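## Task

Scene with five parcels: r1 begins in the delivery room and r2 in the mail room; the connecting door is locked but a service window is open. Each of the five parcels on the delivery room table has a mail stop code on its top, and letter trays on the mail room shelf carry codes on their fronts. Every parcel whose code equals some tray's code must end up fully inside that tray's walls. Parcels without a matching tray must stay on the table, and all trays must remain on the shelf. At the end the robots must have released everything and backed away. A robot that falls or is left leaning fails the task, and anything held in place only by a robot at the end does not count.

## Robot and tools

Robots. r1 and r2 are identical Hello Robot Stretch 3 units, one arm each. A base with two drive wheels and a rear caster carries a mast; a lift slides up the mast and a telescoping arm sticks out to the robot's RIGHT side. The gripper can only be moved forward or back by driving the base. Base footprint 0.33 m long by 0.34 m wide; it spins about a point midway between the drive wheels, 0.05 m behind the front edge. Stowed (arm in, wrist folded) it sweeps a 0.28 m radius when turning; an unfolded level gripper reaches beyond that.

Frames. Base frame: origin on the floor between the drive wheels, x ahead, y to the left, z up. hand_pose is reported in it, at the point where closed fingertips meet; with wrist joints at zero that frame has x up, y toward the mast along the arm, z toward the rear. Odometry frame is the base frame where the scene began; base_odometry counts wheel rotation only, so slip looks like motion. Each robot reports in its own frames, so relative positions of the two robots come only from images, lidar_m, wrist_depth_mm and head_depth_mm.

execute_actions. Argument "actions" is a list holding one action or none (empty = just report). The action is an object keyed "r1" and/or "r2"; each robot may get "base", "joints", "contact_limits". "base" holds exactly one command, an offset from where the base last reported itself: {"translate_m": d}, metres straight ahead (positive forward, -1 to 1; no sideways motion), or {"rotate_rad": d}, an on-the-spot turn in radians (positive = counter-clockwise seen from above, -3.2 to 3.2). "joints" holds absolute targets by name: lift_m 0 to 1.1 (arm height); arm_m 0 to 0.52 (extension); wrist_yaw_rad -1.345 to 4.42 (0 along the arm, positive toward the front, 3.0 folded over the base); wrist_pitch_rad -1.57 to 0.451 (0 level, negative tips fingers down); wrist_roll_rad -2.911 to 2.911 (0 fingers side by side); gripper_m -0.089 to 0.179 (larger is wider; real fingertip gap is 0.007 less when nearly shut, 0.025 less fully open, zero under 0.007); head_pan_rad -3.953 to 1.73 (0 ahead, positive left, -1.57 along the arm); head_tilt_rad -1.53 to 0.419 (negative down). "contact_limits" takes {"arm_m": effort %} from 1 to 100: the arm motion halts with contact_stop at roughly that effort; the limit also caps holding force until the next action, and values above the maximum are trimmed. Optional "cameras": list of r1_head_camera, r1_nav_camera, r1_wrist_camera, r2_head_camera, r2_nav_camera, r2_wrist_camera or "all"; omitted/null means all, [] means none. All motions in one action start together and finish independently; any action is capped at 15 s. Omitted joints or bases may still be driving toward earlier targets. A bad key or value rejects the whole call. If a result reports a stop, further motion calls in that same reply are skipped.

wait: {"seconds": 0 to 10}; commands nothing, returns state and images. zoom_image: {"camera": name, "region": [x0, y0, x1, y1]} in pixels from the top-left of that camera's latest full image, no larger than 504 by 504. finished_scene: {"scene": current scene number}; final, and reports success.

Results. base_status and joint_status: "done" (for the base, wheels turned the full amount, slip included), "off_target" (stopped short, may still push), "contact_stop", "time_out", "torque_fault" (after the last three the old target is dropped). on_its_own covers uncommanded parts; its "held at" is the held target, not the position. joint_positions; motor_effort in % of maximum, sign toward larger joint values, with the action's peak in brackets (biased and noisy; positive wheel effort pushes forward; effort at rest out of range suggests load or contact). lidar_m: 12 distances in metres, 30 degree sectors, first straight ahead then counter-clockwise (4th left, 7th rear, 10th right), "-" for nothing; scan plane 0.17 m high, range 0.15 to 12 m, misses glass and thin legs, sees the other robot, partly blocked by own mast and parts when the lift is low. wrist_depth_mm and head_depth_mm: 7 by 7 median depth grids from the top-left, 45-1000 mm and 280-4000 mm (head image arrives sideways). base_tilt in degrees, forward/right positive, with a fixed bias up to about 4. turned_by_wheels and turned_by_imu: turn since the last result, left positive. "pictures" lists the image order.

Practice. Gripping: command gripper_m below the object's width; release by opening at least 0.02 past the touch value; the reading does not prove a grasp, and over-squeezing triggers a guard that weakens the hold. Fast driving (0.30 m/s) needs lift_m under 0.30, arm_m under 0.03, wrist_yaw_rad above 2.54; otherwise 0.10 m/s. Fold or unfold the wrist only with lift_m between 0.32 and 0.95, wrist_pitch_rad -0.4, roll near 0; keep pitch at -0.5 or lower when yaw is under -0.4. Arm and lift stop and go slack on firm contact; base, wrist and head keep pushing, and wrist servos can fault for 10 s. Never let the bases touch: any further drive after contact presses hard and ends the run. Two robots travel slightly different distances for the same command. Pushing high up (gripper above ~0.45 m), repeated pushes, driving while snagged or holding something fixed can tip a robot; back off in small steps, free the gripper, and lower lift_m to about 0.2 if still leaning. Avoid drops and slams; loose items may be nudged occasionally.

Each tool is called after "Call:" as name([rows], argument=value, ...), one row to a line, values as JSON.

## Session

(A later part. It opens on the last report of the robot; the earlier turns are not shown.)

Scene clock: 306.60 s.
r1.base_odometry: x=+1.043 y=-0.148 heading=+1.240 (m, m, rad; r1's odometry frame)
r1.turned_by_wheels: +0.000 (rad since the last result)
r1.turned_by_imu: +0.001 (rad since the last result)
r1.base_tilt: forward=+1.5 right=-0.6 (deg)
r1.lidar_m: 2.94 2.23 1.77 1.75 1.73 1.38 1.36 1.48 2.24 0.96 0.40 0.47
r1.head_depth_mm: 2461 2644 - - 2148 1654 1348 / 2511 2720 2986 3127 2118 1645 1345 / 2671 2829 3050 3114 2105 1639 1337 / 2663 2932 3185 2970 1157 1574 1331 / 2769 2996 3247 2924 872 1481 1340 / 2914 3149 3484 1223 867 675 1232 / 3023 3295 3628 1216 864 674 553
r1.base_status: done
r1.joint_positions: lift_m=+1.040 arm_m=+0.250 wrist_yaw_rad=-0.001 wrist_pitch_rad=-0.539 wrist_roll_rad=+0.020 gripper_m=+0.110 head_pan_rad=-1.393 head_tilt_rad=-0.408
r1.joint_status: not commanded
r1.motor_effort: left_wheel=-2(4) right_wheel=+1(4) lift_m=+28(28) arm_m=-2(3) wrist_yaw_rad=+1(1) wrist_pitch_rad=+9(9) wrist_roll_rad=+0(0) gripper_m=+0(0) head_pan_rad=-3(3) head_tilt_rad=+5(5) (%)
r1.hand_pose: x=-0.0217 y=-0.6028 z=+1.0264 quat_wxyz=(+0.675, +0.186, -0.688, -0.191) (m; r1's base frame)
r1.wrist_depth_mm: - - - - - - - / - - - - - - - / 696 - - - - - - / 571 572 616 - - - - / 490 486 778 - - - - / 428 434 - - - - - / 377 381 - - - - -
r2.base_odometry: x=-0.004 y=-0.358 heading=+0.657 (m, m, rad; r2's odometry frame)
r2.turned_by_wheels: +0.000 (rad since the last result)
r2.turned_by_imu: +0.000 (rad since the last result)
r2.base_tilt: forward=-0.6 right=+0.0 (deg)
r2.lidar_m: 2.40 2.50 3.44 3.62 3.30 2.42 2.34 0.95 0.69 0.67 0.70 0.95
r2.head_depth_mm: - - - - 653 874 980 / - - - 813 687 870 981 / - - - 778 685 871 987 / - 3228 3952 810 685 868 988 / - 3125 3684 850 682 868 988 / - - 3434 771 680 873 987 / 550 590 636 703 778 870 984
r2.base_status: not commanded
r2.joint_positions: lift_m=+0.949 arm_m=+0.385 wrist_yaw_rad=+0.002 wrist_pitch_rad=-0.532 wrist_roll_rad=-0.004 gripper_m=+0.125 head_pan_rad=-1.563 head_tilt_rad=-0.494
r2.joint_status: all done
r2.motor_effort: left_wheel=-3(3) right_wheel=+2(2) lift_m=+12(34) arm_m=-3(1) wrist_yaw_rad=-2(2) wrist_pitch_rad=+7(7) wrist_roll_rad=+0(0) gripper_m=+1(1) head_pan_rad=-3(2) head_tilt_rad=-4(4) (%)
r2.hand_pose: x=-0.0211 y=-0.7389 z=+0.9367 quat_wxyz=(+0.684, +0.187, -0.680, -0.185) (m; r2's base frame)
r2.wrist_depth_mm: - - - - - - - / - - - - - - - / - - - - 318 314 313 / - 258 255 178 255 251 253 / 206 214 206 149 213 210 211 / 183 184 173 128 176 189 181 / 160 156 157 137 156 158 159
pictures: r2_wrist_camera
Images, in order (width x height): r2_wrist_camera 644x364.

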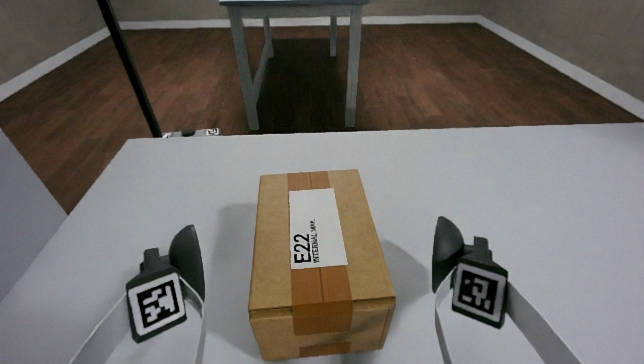

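Call:
execute_actions([
  {"r1": {"base": {"translate_m": 0.1}}, "r2": {"joints": {"arm_m": 0.375, "gripper_m": 0.022}}},
], cameras=["r2_wrist_camera"])

Call:
execute_actions([
  {"r1": {"base": {"translate_m": 0.36}}, "r2": {"joints": {"lift_m": 0.975, "arm_m": 0.0, "wrist_pitch_rad": -0.4}}},
], cameras=["r2_wrist_camera"])

Scene clock: 309.93 s.
r1.base_odometry: x=+1.076 y=-0.053 heading=+1.240 (m, m, rad; r1's odometry frame)
r1.turned_by_wheels: +0.000 (rad since the last result)
r1.turned_by_imu: +0.001 (rad since the last result)
r1.base_tilt: forward=+1.5 right=-0.6 (deg)
r1.lidar_m: 2.84 2.22 1.75 1.74 1.86 1.48 1.46 1.59 2.34 0.95 0.34 0.49
r1.head_depth_mm: 2468 2643 - - 2125 1661 1348 / 2526 2754 2958 3119 2109 1639 1339 / 2623 2826 3090 3098 1153 1538 1337 / 2700 2914 3216 2971 871 725 1301 / 2830 3040 3328 2918 872 677 561 / 2923 3164 3441 1215 867 676 552 / 2990 3288 3661 1217 870 670 551
r1.base_status: done
r1.joint_positions: lift_m=+1.040 arm_m=+0.250 wrist_yaw_rad=-0.001 wrist_pitch_rad=-0.539 wrist_roll_rad=+0.020 gripper_m=+0.110 head_pan_rad=-1.393 head_tilt_rad=-0.408
r1.joint_status: not commanded
r1.motor_effort: left_wheel=-1(3) right_wheel=+1(3) lift_m=+28(28) arm_m=-3(3) wrist_yaw_rad=+1(1) wrist_pitch_rad=+9(9) wrist_roll_rad=+0(0) gripper_m=+0(0) head_pan_rad=-2(4) head_tilt_rad=+5(5) (%)
r1.hand_pose: x=-0.0217 y=-0.6028 z=+1.0264 quat_wxyz=(+0.675, +0.186, -0.688, -0.191) (m; r1's base frame)
r1.wrist_depth_mm: - - - - - - - / - - - - - - - / 702 - - - - - - / 578 572 576 - - - - / 491 491 493 - - - - / 424 430 436 - - - - / 374 376 394 - - - -
r2.base_odometry: x=-0.004 y=-0.358 heading=+0.657 (m, m, rad; r2's odometry frame)
r2.turned_by_wheels: +0.000 (rad since the last result)
r2.turned_by_imu: +0.000 (rad since the last result)
r2.base_tilt: forward=-0.5 right=+0.1 (deg)
r2.lidar_m: 2.40 2.50 3.43 3.62 3.32 2.42 2.35 0.94 0.69 0.67 0.69 0.95
r2.head_depth_mm: - - - - 652 867 981 / - - - 815 689 867 986 / - - - 779 685 867 984 / - 3259 - 812 686 867 989 / - 3121 3667 846 682 868 984 / - - 3446 773 679 869 984 / 549 590 635 704 781 867 992
r2.base_status: not commanded
r2.joint_positions: lift_m=+0.949 arm_m=+0.375 wrist_yaw_rad=+0.002 wrist_pitch_rad=-0.535 wrist_roll_rad=-0.004 gripper_m=+0.023 head_pan_rad=-1.563 head_tilt_rad=-0.494
r2.joint_status: all done
r2.motor_effort: left_wheel=-4(3) right_wheel=+2(2) lift_m=+12(12) arm_m=-3(4) wrist_yaw_rad=-2(3) wrist_pitch_rad=+9(9) wrist_roll_rad=+0(0) gripper_m=-17(92) head_pan_rad=-2(2) head_tilt_rad=-4(4) (%)
r2.hand_pose: x=-0.0211 y=-0.7283 z=+0.9359 quat_wxyz=(+0.684, +0.188, -0.680, -0.186) (m; r2's base frame)
r2.wrist_depth_mm: - - - - - - - / - - - - - - - / - - 315 316 313 312 310 / 237 253 253 177 252 249 250 / 205 213 213 147 214 209 211 / 183 182 131 131 134 181 181 / 160 160 156 152 159 158 159
pictures: r2_wrist_camera
Images, in order (width x height): r2_wrist_camera 644x364.

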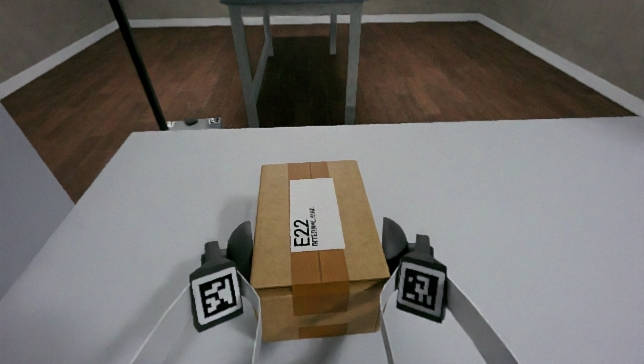

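Scene clock: 314.50 s.
r1.base_odometry: x=+1.193 y=+0.287 heading=+1.240 (m, m, rad; r1's odometry frame)
r1.turned_by_wheels: +0.000 (rad since the last result)
r1.turned_by_imu: +0.002 (rad since the last result)
r1.base_tilt: forward=+1.5 right=-0.6 (deg)
r1.lidar_m: 2.49 2.15 1.71 1.69 1.83 1.84 1.82 1.97 0.35 0.34 0.37 0.56
r1.head_depth_mm: 2489 2684 - - 882 683 560 / 2577 2800 2985 3100 878 681 557 / 2658 2858 3095 3053 872 680 557 / 2745 2995 3210 2975 873 636 554 / 2822 3089 3389 1226 874 678 556 / 2921 3228 3516 1219 871 676 553 / 3064 3323 3658 1210 871 677 583
r1.base_status: done
r1.joint_positions: lift_m=+1.040 arm_m=+0.250 wrist_yaw_rad=-0.001 wrist_pitch_rad=-0.539 wrist_roll_rad=+0.020 gripper_m=+0.110 head_pan_rad=-1.393 head_tilt_rad=-0.408
r1.joint_status: not commanded
r1.motor_effort: left_wheel=-2(3) right_wheel=+1(5) lift_m=+28(28) arm_m=-3(2) wrist_yaw_rad=+1(1) wrist_pitch_rad=+9(9) wrist_roll_rad=+0(0) gripper_m=+1(0) head_pan_rad=-3(3) head_tilt_rad=+6(5) (%)
r1.hand_pose: x=-0.0217 y=-0.6028 z=+1.0264 quat_wxyz=(+0.675, +0.186, -0.688, -0.191) (m; r1's base frame)
r1.wrist_depth_mm: - - - - - - - / - - - - - - - / 698 706 698 - - - - / 579 568 580 574 573 - - / 489 488 486 485 488 - - / 424 435 428 426 422 - - / 376 377 373 374 373 375 -
r2.base_odometry: x=-0.004 y=-0.358 heading=+0.657 (m, m, rad; r2's odometry frame)
r2.turned_by_wheels: +0.000 (rad since the last result)
r2.turned_by_imu: +0.000 (rad since the last result)
r2.base_tilt: forward=-0.6 right=+0.1 (deg)
r2.lidar_m: 2.40 2.50 3.44 3.61 3.34 2.42 2.34 0.94 0.69 0.67 0.69 0.95
r2.head_depth_mm: - - - 863 665 - - / - - - 858 686 - - / - - 3693 855 674 - - / - 3533 3936 854 671 - - / - 3443 3657 848 683 872 989 / - - 3421 772 682 872 987 / 549 589 635 705 779 873 989
r2.base_status: not commanded
r2.joint_positions: lift_m=+0.974 arm_m=+0.000 wrist_yaw_rad=+0.002 wrist_pitch_rad=-0.431 wrist_roll_rad=-0.004 gripper_m=+0.023 head_pan_rad=-1.563 head_tilt_rad=-0.494
r2.joint_status: all done
r2.motor_effort: left_wheel=-3(3) right_wheel=+2(2) lift_m=+41(43) arm_m=-3(0) wrist_yaw_rad=-2(2) wrist_pitch_rad=+18(17) wrist_roll_rad=+0(1) gripper_m=-17(17) head_pan_rad=-3(3) head_tilt_rad=-4(4) (%)
r2.hand_pose: x=-0.0211 y=-0.3679 z=+0.9840 quat_wxyz=(+0.693, +0.153, -0.689, -0.151) (m; r2's base frame)
r2.wrist_depth_mm: 356 368 - - - - 444 / 386 388 - - - - 440 / 421 422 471 466 470 463 456 / 465 465 368 177 378 384 385 / 534 527 535 148 555 579 587 / 593 620 131 130 134 688 690 / 693 705 723 740 766 811 806
pictures: r2_wrist_camera
Images, in order (width x height): r2_wrist_camera 644x364.

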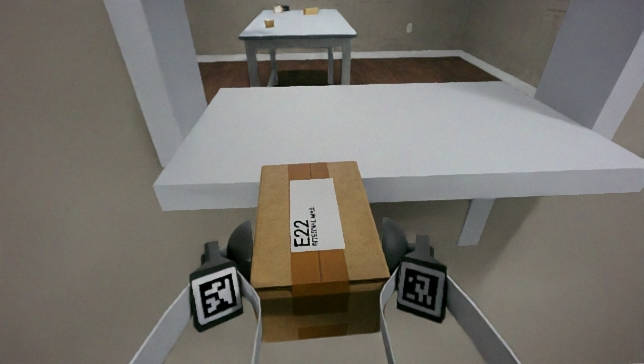

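Call:
execute_actions([
  {"r1": {"base": {"rotate_rad": -0.16}, "joints": {"lift_m": 0.96, "head_pan_rad": -0.9, "head_tilt_rad": -0.6}}, "r2": {"base": {"rotate_rad": 1.697}, "joints": {"lift_m": 0.66, "wrist_yaw_rad": 2.62, "gripper_m": 0.017, "head_pan_rad": 0.0, "head_tilt_rad": -0.3}}},
], cameras=["r2_wrist_camera", "r2_head_camera"])

Call:
execute_actions([
  {"r1": {"base": {"translate_m": 0.62}}, "r2": {"base": {"translate_m": 1.0}, "joints": {"lift_m": 0.285}}},
], cameras=["r1_head_camera", "r1_wrist_camera", "r2_wrist_camera", "r2_head_camera"])

Scene clock: 320.97 s.
r1.base_odometry: x=+1.193 y=+0.287 heading=+1.080 (m, m, rad; r1's odometry frame)
r1.turned_by_wheels: -0.160 (rad since the last result)
r1.turned_by_imu: -0.159 (rad since the last result)
r1.base_tilt: forward=+1.5 right=-0.6 (deg)
r1.lidar_m: 1.18 2.48 1.78 1.69 1.74 1.91 1.82 1.87 0.36 0.34 0.35 0.47
r1.head_depth_mm: 2663 2969 2995 898 709 584 509 / 2863 3104 2963 900 705 583 1135 / 3084 3379 1229 896 705 581 1209 / 3298 3691 1224 895 703 628 1203 / 3078 3441 1224 895 704 1372 1131 / 2818 2995 1157 889 749 1403 1180 / 2510 2758 1216 888 1610 1339 1211
r1.base_status: done
r1.joint_positions: lift_m=+0.960 arm_m=+0.250 wrist_yaw_rad=-0.001 wrist_pitch_rad=-0.538 wrist_roll_rad=+0.020 gripper_m=+0.110 head_pan_rad=-0.907 head_tilt_rad=-0.592
r1.joint_status: all done
r1.motor_effort: left_wheel=+4(10) right_wheel=-2(6) lift_m=+22(22) arm_m=-2(2) wrist_yaw_rad=+1(1) wrist_pitch_rad=+9(9) wrist_roll_rad=+0(0) gripper_m=+0(0) head_pan_rad=+3(34) head_tilt_rad=-5(25) (%)
r1.hand_pose: x=-0.0217 y=-0.6028 z=+0.9468 quat_wxyz=(+0.675, +0.186, -0.688, -0.191) (m; r1's base frame)
r1.wrist_depth_mm: - - - - - - - / - - - - - - - / 556 565 560 558 - - - / 457 456 458 460 473 - - / 387 390 389 386 387 - - / 337 347 334 339 338 - - / 301 298 300 299 298 992 -
r2.base_odometry: x=-0.004 y=-0.358 heading=+2.354 (m, m, rad; r2's odometry frame)
r2.turned_by_wheels: +1.697 (rad since the last result)
r2.turned_by_imu: +1.725 (rad since the last result)
r2.base_tilt: forward=-0.6 right=+0.1 (deg)
r2.lidar_m: 3.63 2.97 2.35 1.70 0.85 0.67 0.67 0.72 1.11 2.40 2.61 3.68
r2.head_depth_mm: 3194 3293 3539 3631 2850 2065 1622 / 3209 3366 3441 3771 2818 2064 1602 / 3220 3434 3487 3739 2794 2059 1616 / 3265 3470 3592 3764 2793 2036 1611 / 3315 3438 3653 3863 2780 2026 1603 / 3339 3510 3703 3810 2762 2030 1607 / 3372 3590 3719 3844 2741 2015 1611
r2.base_status: done
r2.joint_positions: lift_m=+0.661 arm_m=+0.000 wrist_yaw_rad=+2.617 wrist_pitch_rad=-0.430 wrist_roll_rad=-0.004 gripper_m=+0.018 head_pan_rad=-0.007 head_tilt_rad=-0.310
r2.joint_status: all done
r2.motor_effort: left_wheel=-3(11) right_wheel=+2(5) lift_m=+12(34) arm_m=-3(3) wrist_yaw_rad=+3(1) wrist_pitch_rad=+17(18) wrist_roll_rad=+0(0) gripper_m=-20(52) head_pan_rad=+2(36) head_tilt_rad=+6(27) (%)
r2.hand_pose: x=+0.0904 y=+0.0476 z=+0.6706 quat_wxyz=(+0.325, +0.705, -0.032, +0.630) (m; r2's base frame)
r2.wrist_depth_mm: - - - - - - - / - - - - - - - / - - - - - - - / - - - 178 - - - / - - - 147 - - - / 896 894 130 130 134 903 868 / - 772 753 727 760 780 762
pictures: r2_head_camera (sideways: a quarter turn clockwise sets it upright), r2_wrist_camera
Images, in order (width x height): r2_head_camera 896x504, r2_wrist_camera 644x364.

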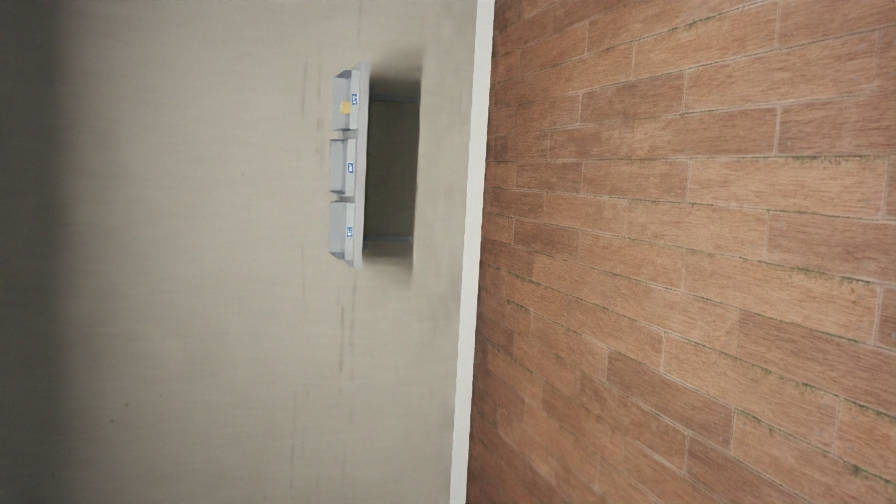

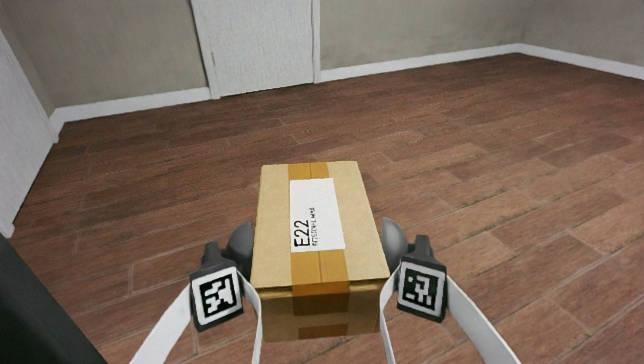

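Scene clock: 328.20 s.
r1.base_odometry: x=+1.485 y=+0.834 heading=+1.080 (m, m, rad; r1's odometry frame)
r1.turned_by_wheels: +0.000 (rad since the last result)
r1.turned_by_imu: +0.003 (rad since the last result)
r1.base_tilt: forward=+1.5 right=-0.6 (deg)
r1.lidar_m: 1.87 1.92 1.80 1.72 1.77 2.36 2.44 0.47 0.34 0.32 0.33 0.44
r1.head_depth_mm: 2657 2876 2992 867 708 585 499 / 2854 3108 2982 879 709 583 530 / 2958 3289 1228 896 704 584 1181 / 2614 2927 2972 897 707 613 1201 / 2323 2564 2736 864 701 1347 1138 / 2090 2278 2521 859 721 1377 1168 / 1903 2042 2222 891 770 1346 1200
r1.base_status: done
r1.joint_positions: lift_m=+0.960 arm_m=+0.250 wrist_yaw_rad=-0.001 wrist_pitch_rad=-0.538 wrist_roll_rad=+0.020 gripper_m=+0.110 head_pan_rad=-0.907 head_tilt_rad=-0.592
r1.joint_status: not commanded
r1.motor_effort: left_wheel=+3(10) right_wheel=-1(3) lift_m=+22(22) arm_m=-2(2) wrist_yaw_rad=+1(1) wrist_pitch_rad=+9(9) wrist_roll_rad=+0(0) gripper_m=+0(0) head_pan_rad=+4(4) head_tilt_rad=-5(5) (%)
r1.hand_pose: x=-0.0217 y=-0.6028 z=+0.9468 quat_wxyz=(+0.675, +0.186, -0.688, -0.191) (m; r1's base frame)
r1.wrist_depth_mm: - - - - - - - / - - - - - - - / 556 553 562 560 560 567 556 / 395 456 455 463 456 461 464 / 347 389 388 391 390 393 392 / 339 349 338 338 342 347 340 / 300 301 301 299 303 301 299
r2.base_odometry: x=-0.709 y=+0.351 heading=+2.354 (m, m, rad; r2's odometry frame)
r2.turned_by_wheels: +0.000 (rad since the last result)
r2.turned_by_imu: +0.011 (rad since the last result)
r2.base_tilt: forward=-0.6 right=+0.0 (deg)
r2.lidar_m: 2.65 2.77 2.24 2.19 2.05 1.68 1.66 1.81 2.56 2.54 2.77 2.68
r2.head_depth_mm: 2282 2410 2504 2638 2747 2045 1629 / 2317 2427 2554 2679 2797 2050 1618 / 2360 2460 2559 2718 2819 2056 1602 / 2383 2476 2614 2705 2783 2054 1609 / 2383 2543 2657 2813 2779 2038 1615 / 2393 2585 2737 2863 2756 2020 1607 / 2449 2533 2716 2864 2787 2028 1594
r2.base_status: done
r2.joint_positions: lift_m=+0.286 arm_m=+0.000 wrist_yaw_rad=+2.617 wrist_pitch_rad=-0.430 wrist_roll_rad=-0.004 gripper_m=+0.018 head_pan_rad=-0.007 head_tilt_rad=-0.309
r2.joint_status: all done
r2.motor_effort: left_wheel=-3(10) right_wheel=+2(7) lift_m=+13(14) arm_m=-3(3) wrist_yaw_rad=+2(2) wrist_pitch_rad=+17(17) wrist_roll_rad=+1(1) gripper_m=-18(20) head_pan_rad=+2(3) head_tilt_rad=+5(5) (%)
r2.hand_pose: x=+0.0903 y=+0.0476 z=+0.2956 quat_wxyz=(+0.325, +0.705, -0.032, +0.630) (m; r2's base frame)
r2.wrist_depth_mm: - - - - - - - / - - - - - - - / 961 936 912 938 949 935 910 / 708 734 700 178 691 722 707 / 577 578 583 148 580 567 563 / 496 477 131 131 134 468 468 / - 443 407 390 414 409 404
pictures: r1_head_camera (sideways: a quarter turn clockwise sets it upright), r1_wrist_camera, r2_head_camera (sideways: a quarter turn clockwise sets it upright), r2_wrist_camera
Images, in order (width x height): r1_head_camera 896x504, r1_wrist_camera 644x364, r2_head_camera 896x504, r2_wrist_camera 644x364.

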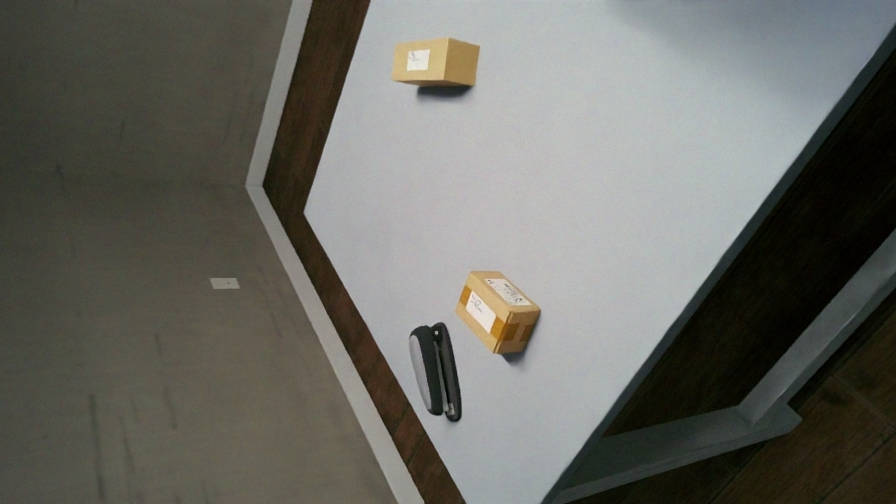

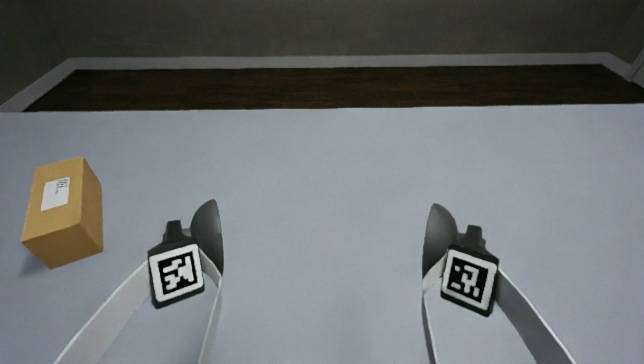

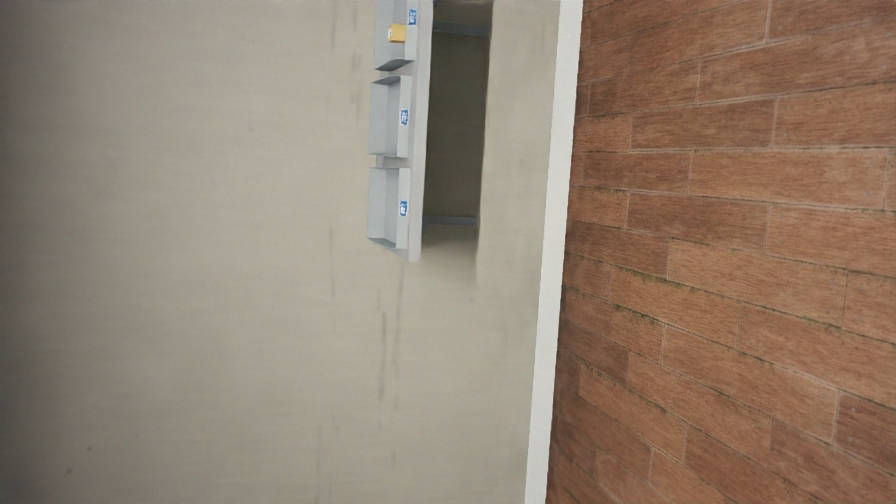

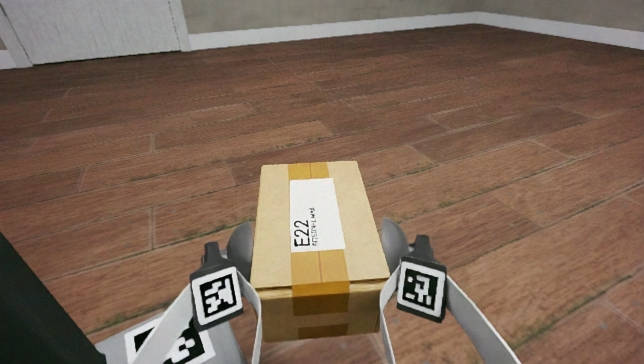

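Call:
execute_actions(actions=[])

Scene clock: 332.40 s.
r1.base_odometry: x=+1.485 y=+0.834 heading=+1.080 (m, m, rad; r1's odometry frame)
r1.turned_by_wheels: +0.000 (rad since the last result)
r1.turned_by_imu: +0.001 (rad since the last result)
r1.base_tilt: forward=+1.5 right=-0.6 (deg)
r1.lidar_m: 1.87 1.93 1.80 1.71 1.77 2.37 2.44 0.47 0.34 0.32 0.33 0.44
r1.head_depth_mm: 2688 2898 3007 867 710 585 499 / 2887 3136 2992 881 706 584 528 / 2943 3311 1233 892 704 581 1174 / 2603 2919 2955 892 703 612 1206 / 2319 2556 2683 873 705 1343 1130 / 2090 2276 2497 861 721 1377 1178 / 1909 2045 2238 889 770 1344 1203
r1.base_status: done
r1.joint_positions: lift_m=+0.960 arm_m=+0.250 wrist_yaw_rad=-0.001 wrist_pitch_rad=-0.538 wrist_roll_rad=+0.020 gripper_m=+0.110 head_pan_rad=-0.907 head_tilt_rad=-0.592
r1.joint_status: not commanded
r1.motor_effort: left_wheel=+3(10) right_wheel=-1(3) lift_m=+22(22) arm_m=-2(2) wrist_yaw_rad=+1(1) wrist_pitch_rad=+9(9) wrist_roll_rad=+0(0) gripper_m=+0(0) head_pan_rad=+4(4) head_tilt_rad=-5(5) (%)
r1.hand_pose: x=-0.0217 y=-0.6028 z=+0.9468 quat_wxyz=(+0.675, +0.186, -0.688, -0.191) (m; r1's base frame)
r1.wrist_depth_mm: - - - - - - - / - - - - - - - / 547 554 561 558 556 556 555 / 391 463 461 462 456 465 461 / 346 390 387 389 390 399 393 / 340 348 340 338 338 351 339 / 301 302 300 298 302 300 300
r2.base_odometry: x=-0.709 y=+0.351 heading=+2.354 (m, m, rad; r2's odometry frame)
r2.turned_by_wheels: +0.000 (rad since the last result)
r2.turned_by_imu: +0.000 (rad since the last result)
r2.base_tilt: forward=-0.6 right=+0.0 (deg)
r2.lidar_m: 2.65 2.78 2.23 2.19 2.05 1.67 1.66 1.80 2.56 2.54 2.76 2.68
r2.head_depth_mm: 2307 2382 2504 2679 2750 2050 1625 / 2311 2424 2546 2685 2794 2051 1615 / 2334 2456 2579 2729 2786 2046 1606 / 2353 2479 2594 2742 2810 2032 1615 / 2381 2510 2640 2845 2759 2034 1600 / 2425 2544 2708 2822 2753 2022 1599 / 2470 2589 2738 2873 2742 2028 1593
r2.base_status: done
r2.joint_positions: lift_m=+0.286 arm_m=+0.000 wrist_yaw_rad=+2.617 wrist_pitch_rad=-0.430 wrist_roll_rad=-0.004 gripper_m=+0.018 head_pan_rad=-0.007 head_tilt_rad=-0.309
r2.joint_status: all done
r2.motor_effort: left_wheel=-3(10) right_wheel=+2(7) lift_m=+13(14) arm_m=-3(3) wrist_yaw_rad=+1(2) wrist_pitch_rad=+17(17) wrist_roll_rad=+1(1) gripper_m=-19(20) head_pan_rad=+3(3) head_tilt_rad=+5(5) (%)
r2.hand_pose: x=+0.0903 y=+0.0476 z=+0.2956 quat_wxyz=(+0.325, +0.705, -0.032, +0.630) (m; r2's base frame)
r2.wrist_depth_mm: - - - - - - - / - - - - - - - / 946 946 943 914 892 942 906 / 725 729 700 178 708 719 705 / 575 568 576 148 586 576 562 / 492 492 131 131 134 484 477 / - 444 406 398 410 411 409
pictures: r1_head_camera (sideways: a quarter turn clockwise sets it upright), r1_nav_camera (sideways: a quarter turn counterclockwise sets it upright), r1_wrist_camera, r2_head_camera (sideways: a quarter turn clockwise sets it upright), r2_nav_camera (sideways: a quarter turn counterclockwise sets it upright), r2_wrist_camera
Images, in order (width x height): r1_head_camera 896x504, r1_nav_camera 672x504, r1_wrist_camera 644x364, r2_head_camera 896x504, r2_nav_camera 672x504, r2_wrist_camera 644x364.

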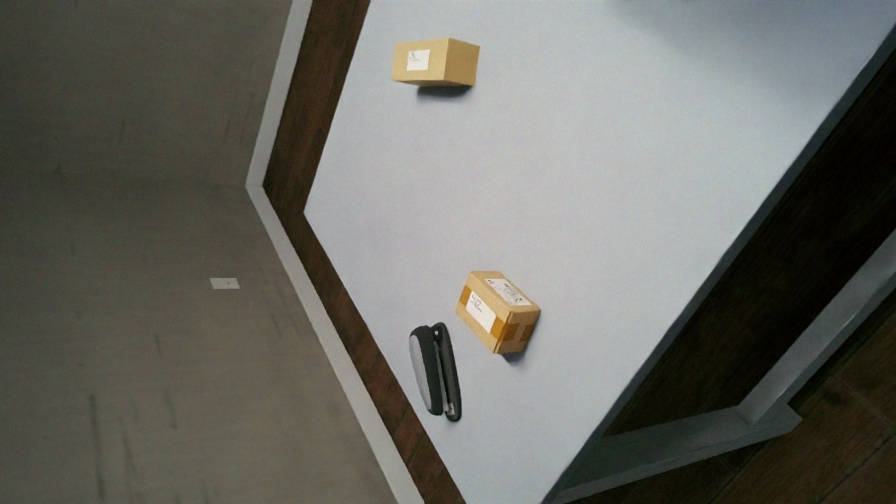

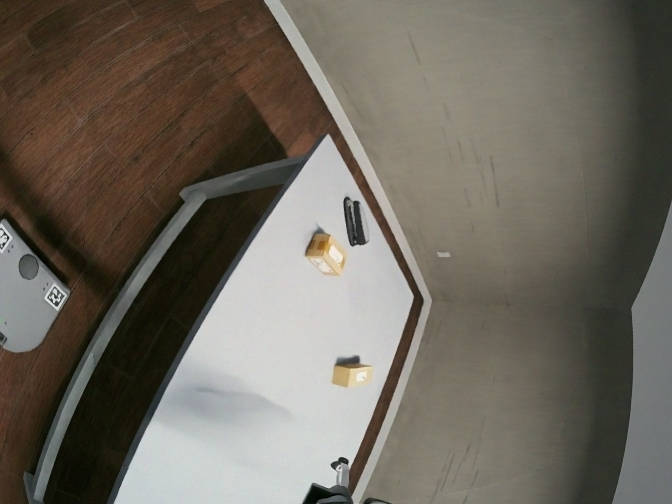

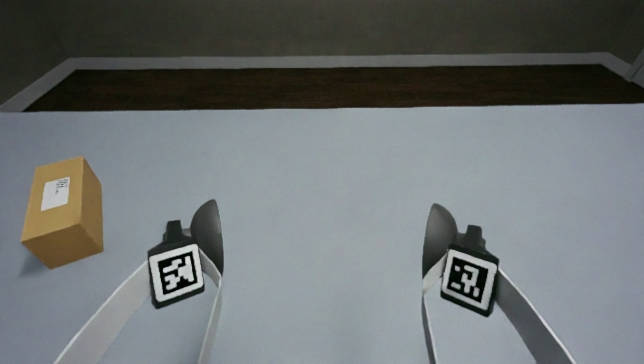

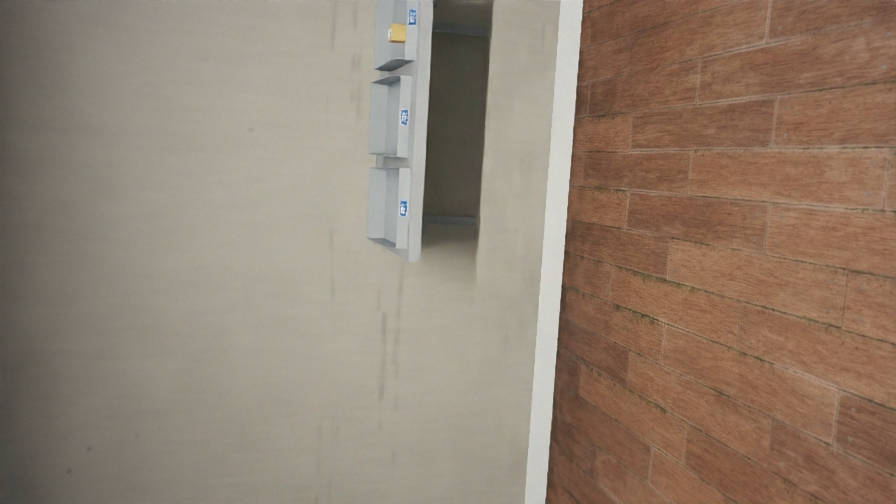

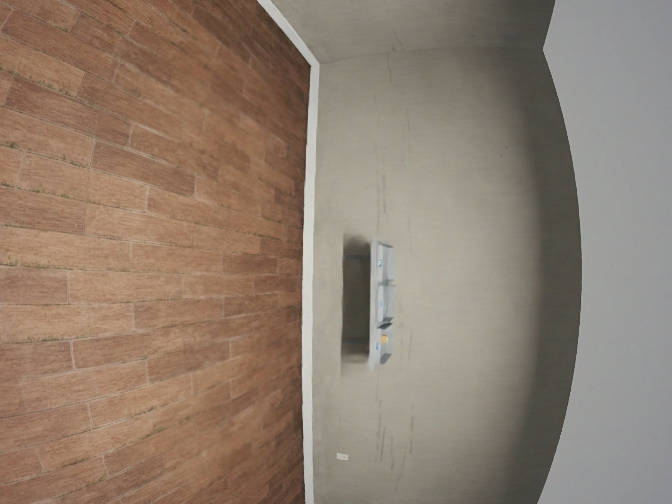

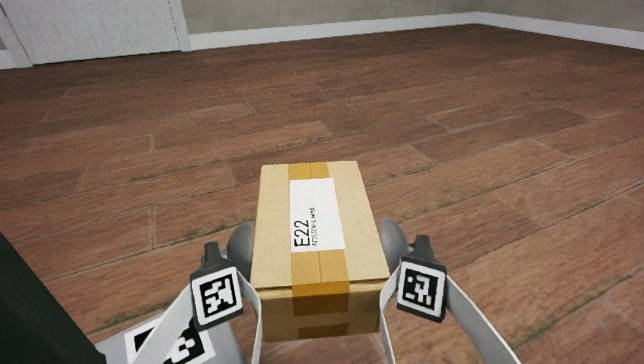

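Call:
zoom_image(camera="r1_wrist_camera", region=[10, 140, 130, 270])

Call:
zoom_image(camera="r1_head_camera", region=[440, 260, 550, 360])

Region (10, 140, 130, 270) of r1_wrist_camera's 644x364 image, scaled by 3.877; it fills the left 465 columns of this view, and the rest is white.

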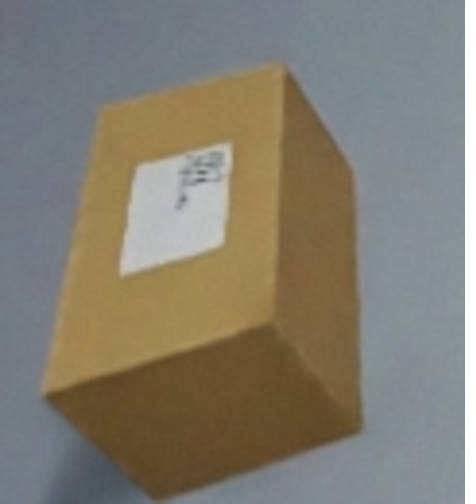

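Region (440, 260, 550, 360) of r1_head_camera's 896x504 image, scaled by 4.582, with more detail than that image has; it fills the top 458 rows of this view, and the rest is white.

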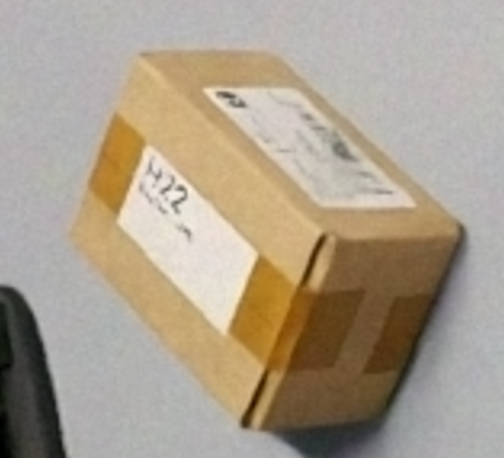

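Call:
execute_actions([
  {"r1": {"base": {"translate_m": 0.27}, "joints": {"arm_m": 0.28, "head_pan_rad": -1.3, "head_tilt_rad": -0.7}}, "r2": {"base": {"translate_m": 1.0}}},
], cameras=["r1_wrist_camera", "r1_head_camera", "r2_head_camera"])

Scene clock: 344.63 s.
r1.base_odometry: x=+1.612 y=+1.072 heading=+1.080 (m, m, rad; r1's odometry frame)
r1.turned_by_wheels: +0.000 (rad since the last result)
r1.turned_by_imu: +0.003 (rad since the last result)
r1.base_tilt: forward=+1.5 right=-0.6 (deg)
r1.lidar_m: 1.60 1.65 1.80 1.72 1.78 2.38 2.71 0.46 0.33 0.31 0.32 0.43
r1.head_depth_mm: 2563 2800 - 780 648 548 1125 / 2600 2880 1036 789 646 548 1147 / 2655 2943 1010 785 644 559 1161 / 2729 3009 1005 787 631 570 1158 / 2833 3076 1004 783 627 584 1119 / 2856 3127 2434 737 644 1248 1098 / 2528 2661 2465 808 643 783 1135
r1.base_status: done
r1.joint_positions: lift_m=+0.960 arm_m=+0.280 wrist_yaw_rad=-0.001 wrist_pitch_rad=-0.538 wrist_roll_rad=+0.020 gripper_m=+0.110 head_pan_rad=-1.293 head_tilt_rad=-0.691
r1.joint_status: all done
r1.motor_effort: left_wheel=+3(9) right_wheel=-1(2) lift_m=+21(21) arm_m=+1(0) wrist_yaw_rad=+1(1) wrist_pitch_rad=+9(9) wrist_roll_rad=+0(0) gripper_m=+0(0) head_pan_rad=-4(29) head_tilt_rad=-6(19) (%)
r1.hand_pose: x=-0.0217 y=-0.6323 z=+0.9468 quat_wxyz=(+0.675, +0.186, -0.688, -0.191) (m; r1's base frame)
r1.wrist_depth_mm: - - - - - - - / - - - - - - - / - 560 552 557 557 554 560 / 454 458 454 458 458 462 465 / 389 395 376 344 391 394 391 / 339 348 337 329 337 350 340 / 302 299 299 300 300 301 301
r2.base_odometry: x=-1.414 y=+1.060 heading=+2.353 (m, m, rad; r2's odometry frame)
r2.turned_by_wheels: +0.000 (rad since the last result)
r2.turned_by_imu: +0.011 (rad since the last result)
r2.base_tilt: forward=-0.6 right=+0.0 (deg)
r2.lidar_m: 1.67 1.83 2.08 2.07 2.25 2.66 2.64 2.89 2.70 2.68 2.07 1.68
r2.head_depth_mm: 1419 1493 1569 1616 1395 1841 1624 / 1435 1501 1595 1630 1768 1853 1614 / 1445 1525 1603 1650 1797 1885 1616 / 1466 1535 1631 1707 1817 1894 1615 / 1487 1570 1645 1752 1862 1940 1604 / 1499 1587 1670 1765 1878 1965 1604 / 1533 1610 1705 1794 1900 1978 1600
r2.base_status: done
r2.joint_positions: lift_m=+0.286 arm_m=+0.000 wrist_yaw_rad=+2.617 wrist_pitch_rad=-0.430 wrist_roll_rad=-0.004 gripper_m=+0.018 head_pan_rad=-0.007 head_tilt_rad=-0.309
r2.joint_status: not commanded
r2.motor_effort: left_wheel=-4(9) right_wheel=+2(8) lift_m=+13(13) arm_m=-3(3) wrist_yaw_rad=+2(2) wrist_pitch_rad=+17(17) wrist_roll_rad=+0(0) gripper_m=-19(20) head_pan_rad=+3(3) head_tilt_rad=+5(5) (%)
r2.hand_pose: x=+0.0903 y=+0.0477 z=+0.2956 quat_wxyz=(+0.325, +0.705, -0.032, +0.630) (m; r2's base frame)
r2.wrist_depth_mm: - - - - - - - / - - - - - - - / 970 933 954 916 962 920 909 / 715 718 726 177 694 720 703 / 585 581 580 147 585 576 562 / 499 487 131 130 134 482 473 / - 442 399 394 414 408 408
pictures: r1_head_camera (sideways: a quarter turn clockwise sets it upright), r1_wrist_camera, r2_head_camera (sideways: a quarter turn clockwise sets it upright)
Images, in order (width x height): r1_head_camera 896x504, r1_wrist_camera 644x364, r2_head_camera 896x504.

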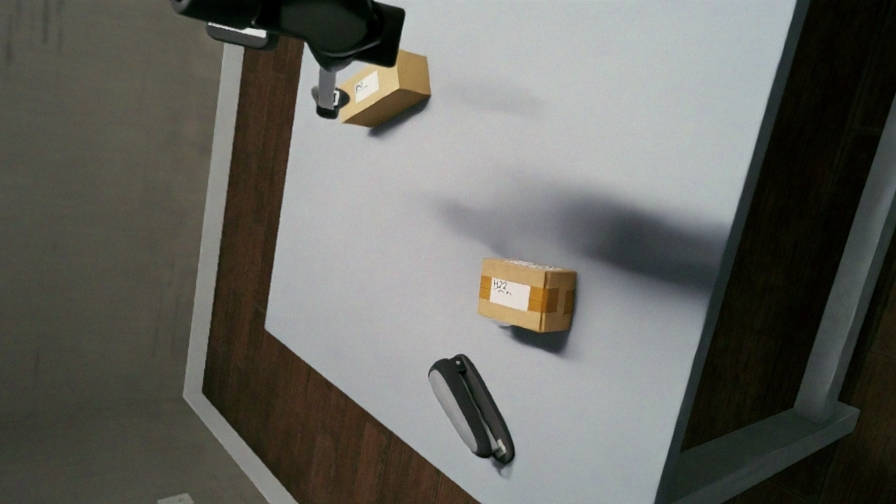

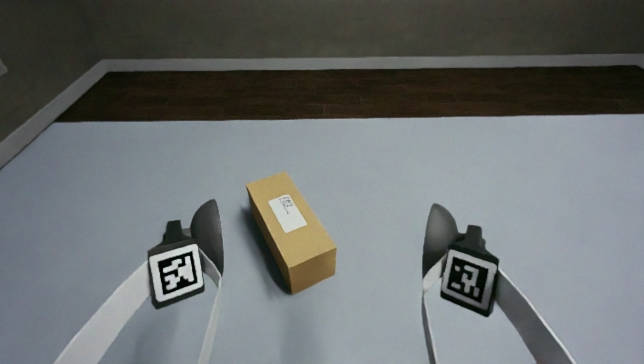

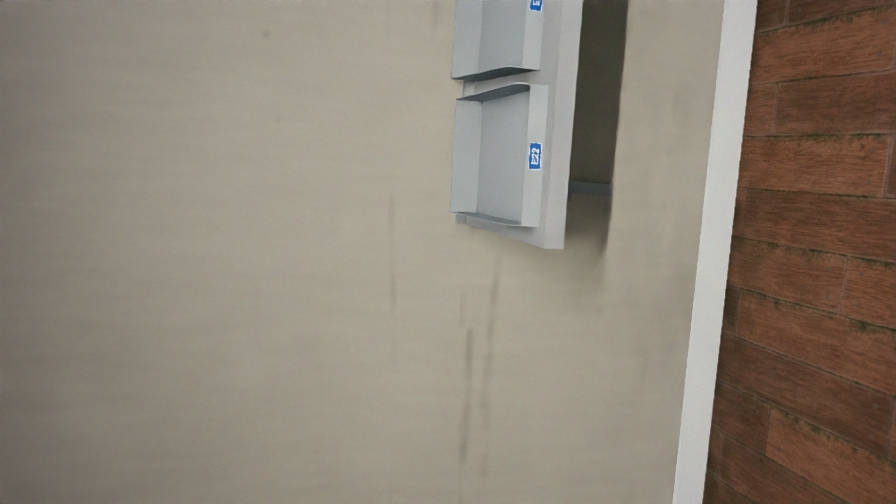

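Call:
zoom_image(camera="r1_wrist_camera", region=[240, 165, 345, 300])

Call:
zoom_image(camera="r1_head_camera", region=[470, 250, 590, 340])

Call:
zoom_image(camera="r1_head_camera", region=[330, 45, 440, 135])

Region (240, 165, 345, 300) of r1_wrist_camera's 644x364 image, scaled by 3.733.

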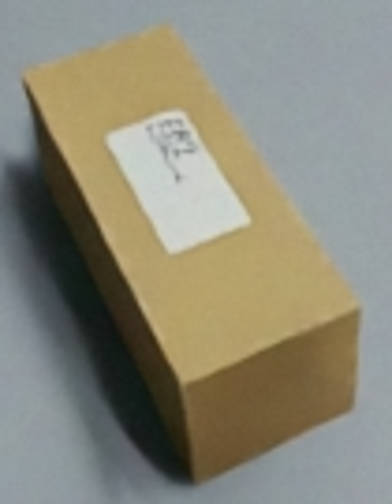

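Region (470, 250, 590, 340) of r1_head_camera's 896x504 image, scaled by 4.200, with more detail than that image has; it fills the top 378 rows of this view, and the rest is white.

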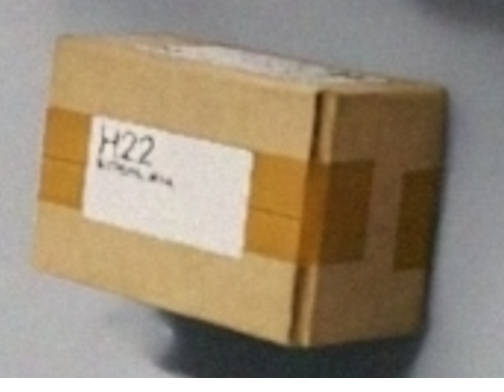

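Region (330, 45, 440, 135) of r1_head_camera's 896x504 image, scaled by 4.582, with more detail than that image has; it fills the top 412 rows of this view, and the rest is white.

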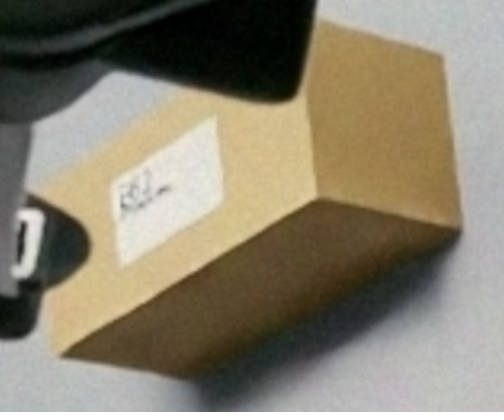

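Call:
execute_actions([
  {"r1": {"base": {"translate_m": -0.058}, "joints": {"arm_m": 0.43, "wrist_yaw_rad": 0.475, "lift_m": 0.90, "gripper_m": 0.125}}, "r2": {"base": {"translate_m": 0.88}}},
], cameras=["r1_wrist_camera", "r1_head_camera"])

Scene clock: 360.63 s.
r1.base_odometry: x=+1.585 y=+1.021 heading=+1.080 (m, m, rad; r1's odometry frame)
r1.turned_by_wheels: +0.000 (rad since the last result)
r1.turned_by_imu: +0.002 (rad since the last result)
r1.base_tilt: forward=+1.5 right=-0.6 (deg)
r1.lidar_m: 1.65 1.71 1.80 1.72 1.77 2.37 2.65 0.46 0.33 0.32 0.32 0.43
r1.head_depth_mm: 2560 2757 - 790 648 548 1119 / 2598 2885 1012 790 644 548 1161 / 2669 2934 1014 788 644 559 1160 / 2748 3088 1012 784 643 570 1158 / 2782 3047 1005 783 631 583 1112 / 2907 3117 1004 762 635 1249 1114 / 2575 2771 2424 732 642 893 1115
r1.base_status: done
r1.joint_positions: lift_m=+0.900 arm_m=+0.430 wrist_yaw_rad=+0.474 wrist_pitch_rad=-0.538 wrist_roll_rad=+0.020 gripper_m=+0.125 head_pan_rad=-1.293 head_tilt_rad=-0.691
r1.joint_status: all done
r1.motor_effort: left_wheel=+3(5) right_wheel=-1(3) lift_m=+22(22) arm_m=+1(1) wrist_yaw_rad=+1(3) wrist_pitch_rad=+9(9) wrist_roll_rad=+0(0) gripper_m=+0(65) head_pan_rad=-3(3) head_tilt_rad=-6(5) (%)
r1.hand_pose: x=+0.0732 y=-0.7595 z=+0.8868 quat_wxyz=(+0.701, +0.343, -0.625, -0.026) (m; r1's base frame)
r1.wrist_depth_mm: - - - - - - - / - - - - - - - / - 445 454 453 - - - / 369 369 369 372 370 374 - / 316 327 311 260 312 324 315 / 273 280 274 218 273 282 272 / 248 242 242 192 242 242 243
r2.base_odometry: x=-2.035 y=+1.684 heading=+2.353 (m, m, rad; r2's odometry frame)
r2.turned_by_wheels: +0.000 (rad since the last result)
r2.turned_by_imu: +0.010 (rad since the last result)
r2.base_tilt: forward=-0.6 right=+0.0 (deg)
r2.lidar_m: 0.80 0.88 1.38 1.93 2.12 3.34 3.49 3.48 2.85 1.96 0.99 0.81
r2.head_depth_mm: 655 686 721 757 800 824 673 / 662 696 729 770 815 777 670 / 671 705 741 782 824 860 716 / 679 713 752 794 842 894 954 / 689 724 764 804 858 909 971 / 698 734 777 820 870 926 997 / 708 746 783 833 885 945 1008
r2.base_status: done
r2.joint_positions: lift_m=+0.286 arm_m=+0.000 wrist_yaw_rad=+2.617 wrist_pitch_rad=-0.430 wrist_roll_rad=-0.004 gripper_m=+0.018 head_pan_rad=-0.007 head_tilt_rad=-0.309
r2.joint_status: not commanded
r2.motor_effort: left_wheel=-3(9) right_wheel=+2(8) lift_m=+13(13) arm_m=-3(3) wrist_yaw_rad=+1(2) wrist_pitch_rad=+17(17) wrist_roll_rad=+1(0) gripper_m=-20(19) head_pan_rad=+2(2) head_tilt_rad=+5(5) (%)
r2.hand_pose: x=+0.0903 y=+0.0477 z=+0.2956 quat_wxyz=(+0.325, +0.705, -0.032, +0.630) (m; r2's base frame)
r2.wrist_depth_mm: - - - - - 753 570 / - - - - - 793 598 / 969 964 913 915 910 793 629 / 711 730 713 177 708 682 623 / 580 581 589 148 587 566 568 / 500 481 130 130 135 477 475 / - 439 400 392 409 406 412
pictures: r1_head_camera (sideways: a quarter turn clockwise sets it upright), r1_wrist_camera
Images, in order (width x height): r1_head_camera 896x504, r1_wrist_camera 644x364.

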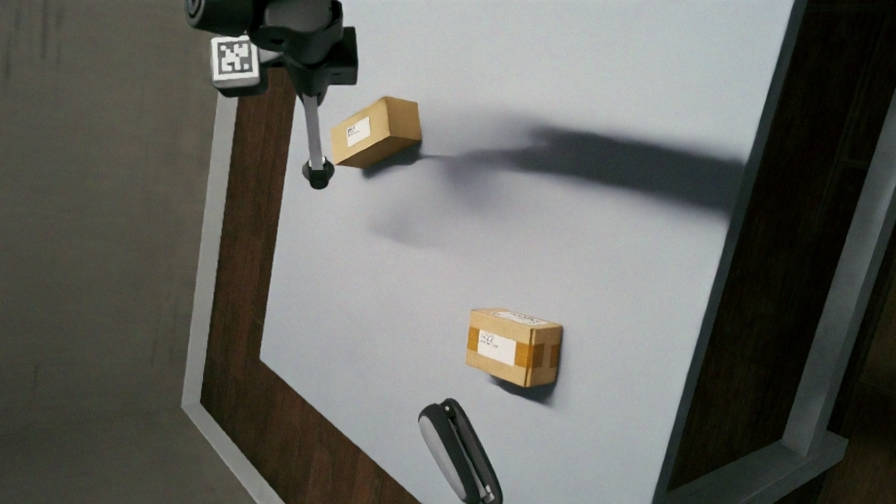

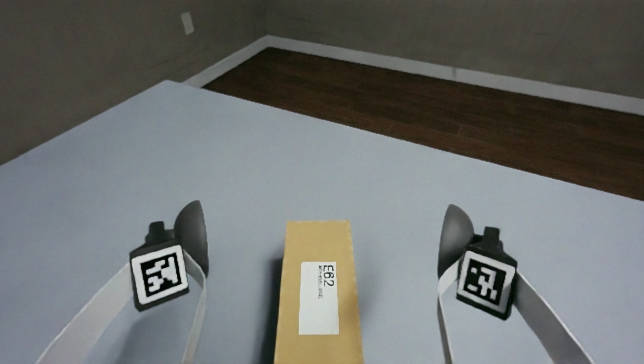

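Call:
zoom_image(camera="r1_wrist_camera", region=[285, 250, 355, 340])

Region (285, 250, 355, 340) of r1_wrist_camera's 644x364 image, scaled by 5.600.

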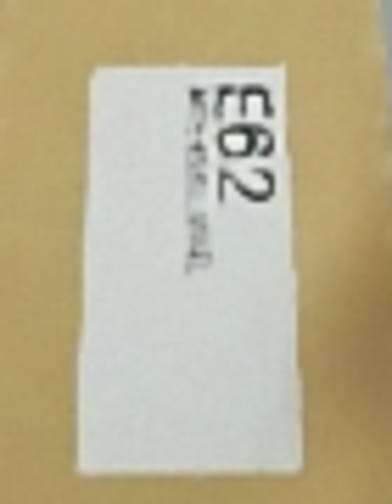

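Call:
execute_actions([
  {"r2": {"base": {"rotate_rad": 1.41}, "joints": {"lift_m": 0.89, "wrist_yaw_rad": 1.5, "head_pan_rad": -2.3, "head_tilt_rad": -0.7}}},
], cameras=["r2_head_camera", "r2_nav_camera"])

Scene clock: 371.47 s.
r1.base_odometry: x=+1.585 y=+1.021 heading=+1.080 (m, m, rad; r1's odometry frame)
r1.turned_by_wheels: +0.000 (rad since the last result)
r1.turned_by_imu: +0.002 (rad since the last result)
r1.base_tilt: forward=+1.5 right=-0.5 (deg)
r1.lidar_m: 1.66 1.70 1.80 1.72 1.77 2.37 2.65 0.46 0.33 0.31 0.32 0.43
r1.head_depth_mm: 2509 2773 - 788 647 547 1119 / 2612 2926 1014 789 644 547 1160 / 2671 2950 1011 787 645 559 1155 / 2750 3058 1009 784 643 571 1158 / 2818 3051 1003 786 632 583 1110 / 2911 3151 1007 759 633 1254 1113 / 2623 2812 2415 732 639 897 1115
r1.base_status: not commanded
r1.joint_positions: lift_m=+0.900 arm_m=+0.430 wrist_yaw_rad=+0.474 wrist_pitch_rad=-0.538 wrist_roll_rad=+0.020 gripper_m=+0.125 head_pan_rad=-1.293 head_tilt_rad=-0.691
r1.joint_status: not commanded
r1.motor_effort: left_wheel=+3(3) right_wheel=-2(2) lift_m=+23(22) arm_m=+1(1) wrist_yaw_rad=+1(1) wrist_pitch_rad=+9(9) wrist_roll_rad=+0(0) gripper_m=+1(0) head_pan_rad=-4(3) head_tilt_rad=-6(5) (%)
r1.hand_pose: x=+0.0732 y=-0.7595 z=+0.8868 quat_wxyz=(+0.701, +0.343, -0.625, -0.026) (m; r1's base frame)
r1.wrist_depth_mm: - - - - - - - / - - - - - - - / - 453 454 450 - - - / 369 368 372 370 370 369 - / 314 323 316 258 312 323 316 / 274 281 273 217 275 281 274 / 248 244 242 191 241 241 242
r2.base_odometry: x=-2.035 y=+1.684 heading=-2.520 (m, m, rad; r2's odometry frame)
r2.turned_by_wheels: +1.410 (rad since the last result)
r2.turned_by_imu: +1.433 (rad since the last result)
r2.base_tilt: forward=-0.5 right=+0.0 (deg)
r2.lidar_m: 1.93 2.01 2.73 3.50 3.63 2.94 2.83 1.13 0.83 0.80 0.83 1.15
r2.head_depth_mm: 1224 1415 1034 898 1683 1410 - / 1103 1258 1066 817 1687 1457 - / 1008 1131 1069 824 750 - - / 929 1032 984 834 702 - - / 855 950 998 831 692 - 1187 / 797 878 944 778 693 - - / 746 813 890 800 677 - -
r2.base_status: done
r2.joint_positions: lift_m=+0.889 arm_m=+0.000 wrist_yaw_rad=+1.503 wrist_pitch_rad=-0.430 wrist_roll_rad=-0.004 gripper_m=+0.018 head_pan_rad=-2.293 head_tilt_rad=-0.691
r2.joint_status: all done
r2.motor_effort: left_wheel=-3(15) right_wheel=+2(9) lift_m=+41(42) arm_m=-2(3) wrist_yaw_rad=-4(5) wrist_pitch_rad=+17(17) wrist_roll_rad=+1(1) gripper_m=-19(18) head_pan_rad=-2(35) head_tilt_rad=-5(37) (%)
r2.hand_pose: x=+0.2009 y=-0.1604 z=+0.8992 quat_wxyz=(+0.609, +0.581, -0.400, +0.363) (m; r2's base frame)
r2.wrist_depth_mm: - - - - - 874 621 / - - - - - 901 615 / - - - - - 898 638 / - - - 177 - 924 645 / - - - 147 - 927 635 / - - 130 131 135 915 665 / - - - 928 - 900 662
pictures: r2_head_camera (sideways: a quarter turn clockwise sets it upright), r2_nav_camera (sideways: a quarter turn counterclockwise sets it upright)
Images, in order (width x height): r2_head_camera 896x504, r2_nav_camera 672x504.

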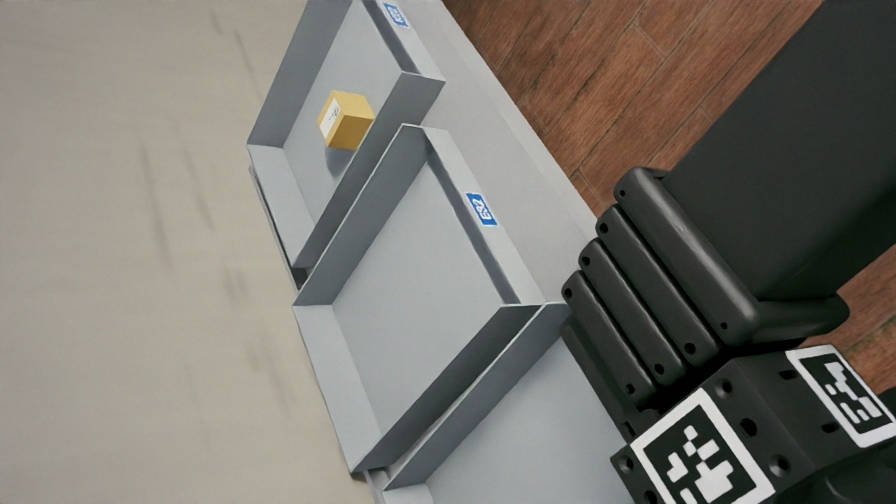

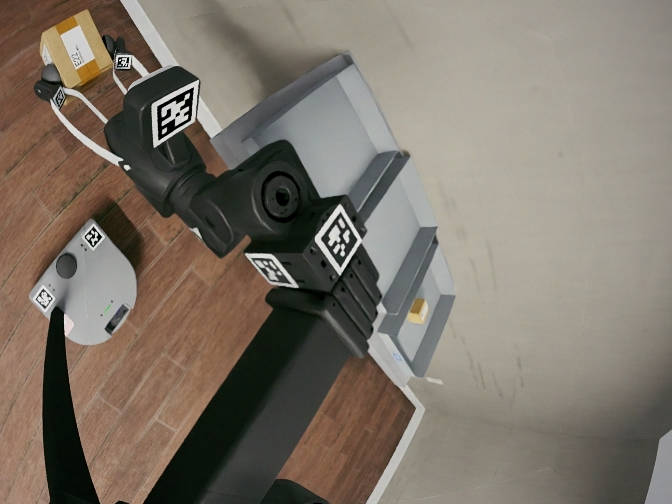

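Call:
zoom_image(camera="r2_head_camera", region=[450, 180, 520, 240])

Region (450, 180, 520, 240) of r2_head_camera's 896x504 image, scaled by 7.200, with more detail than that image has; it fills the top 432 rows of this view, and the rest is white.

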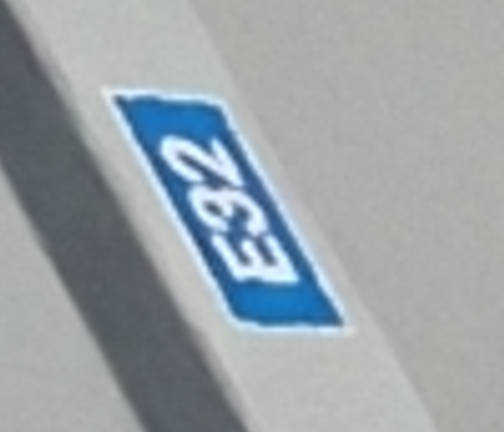

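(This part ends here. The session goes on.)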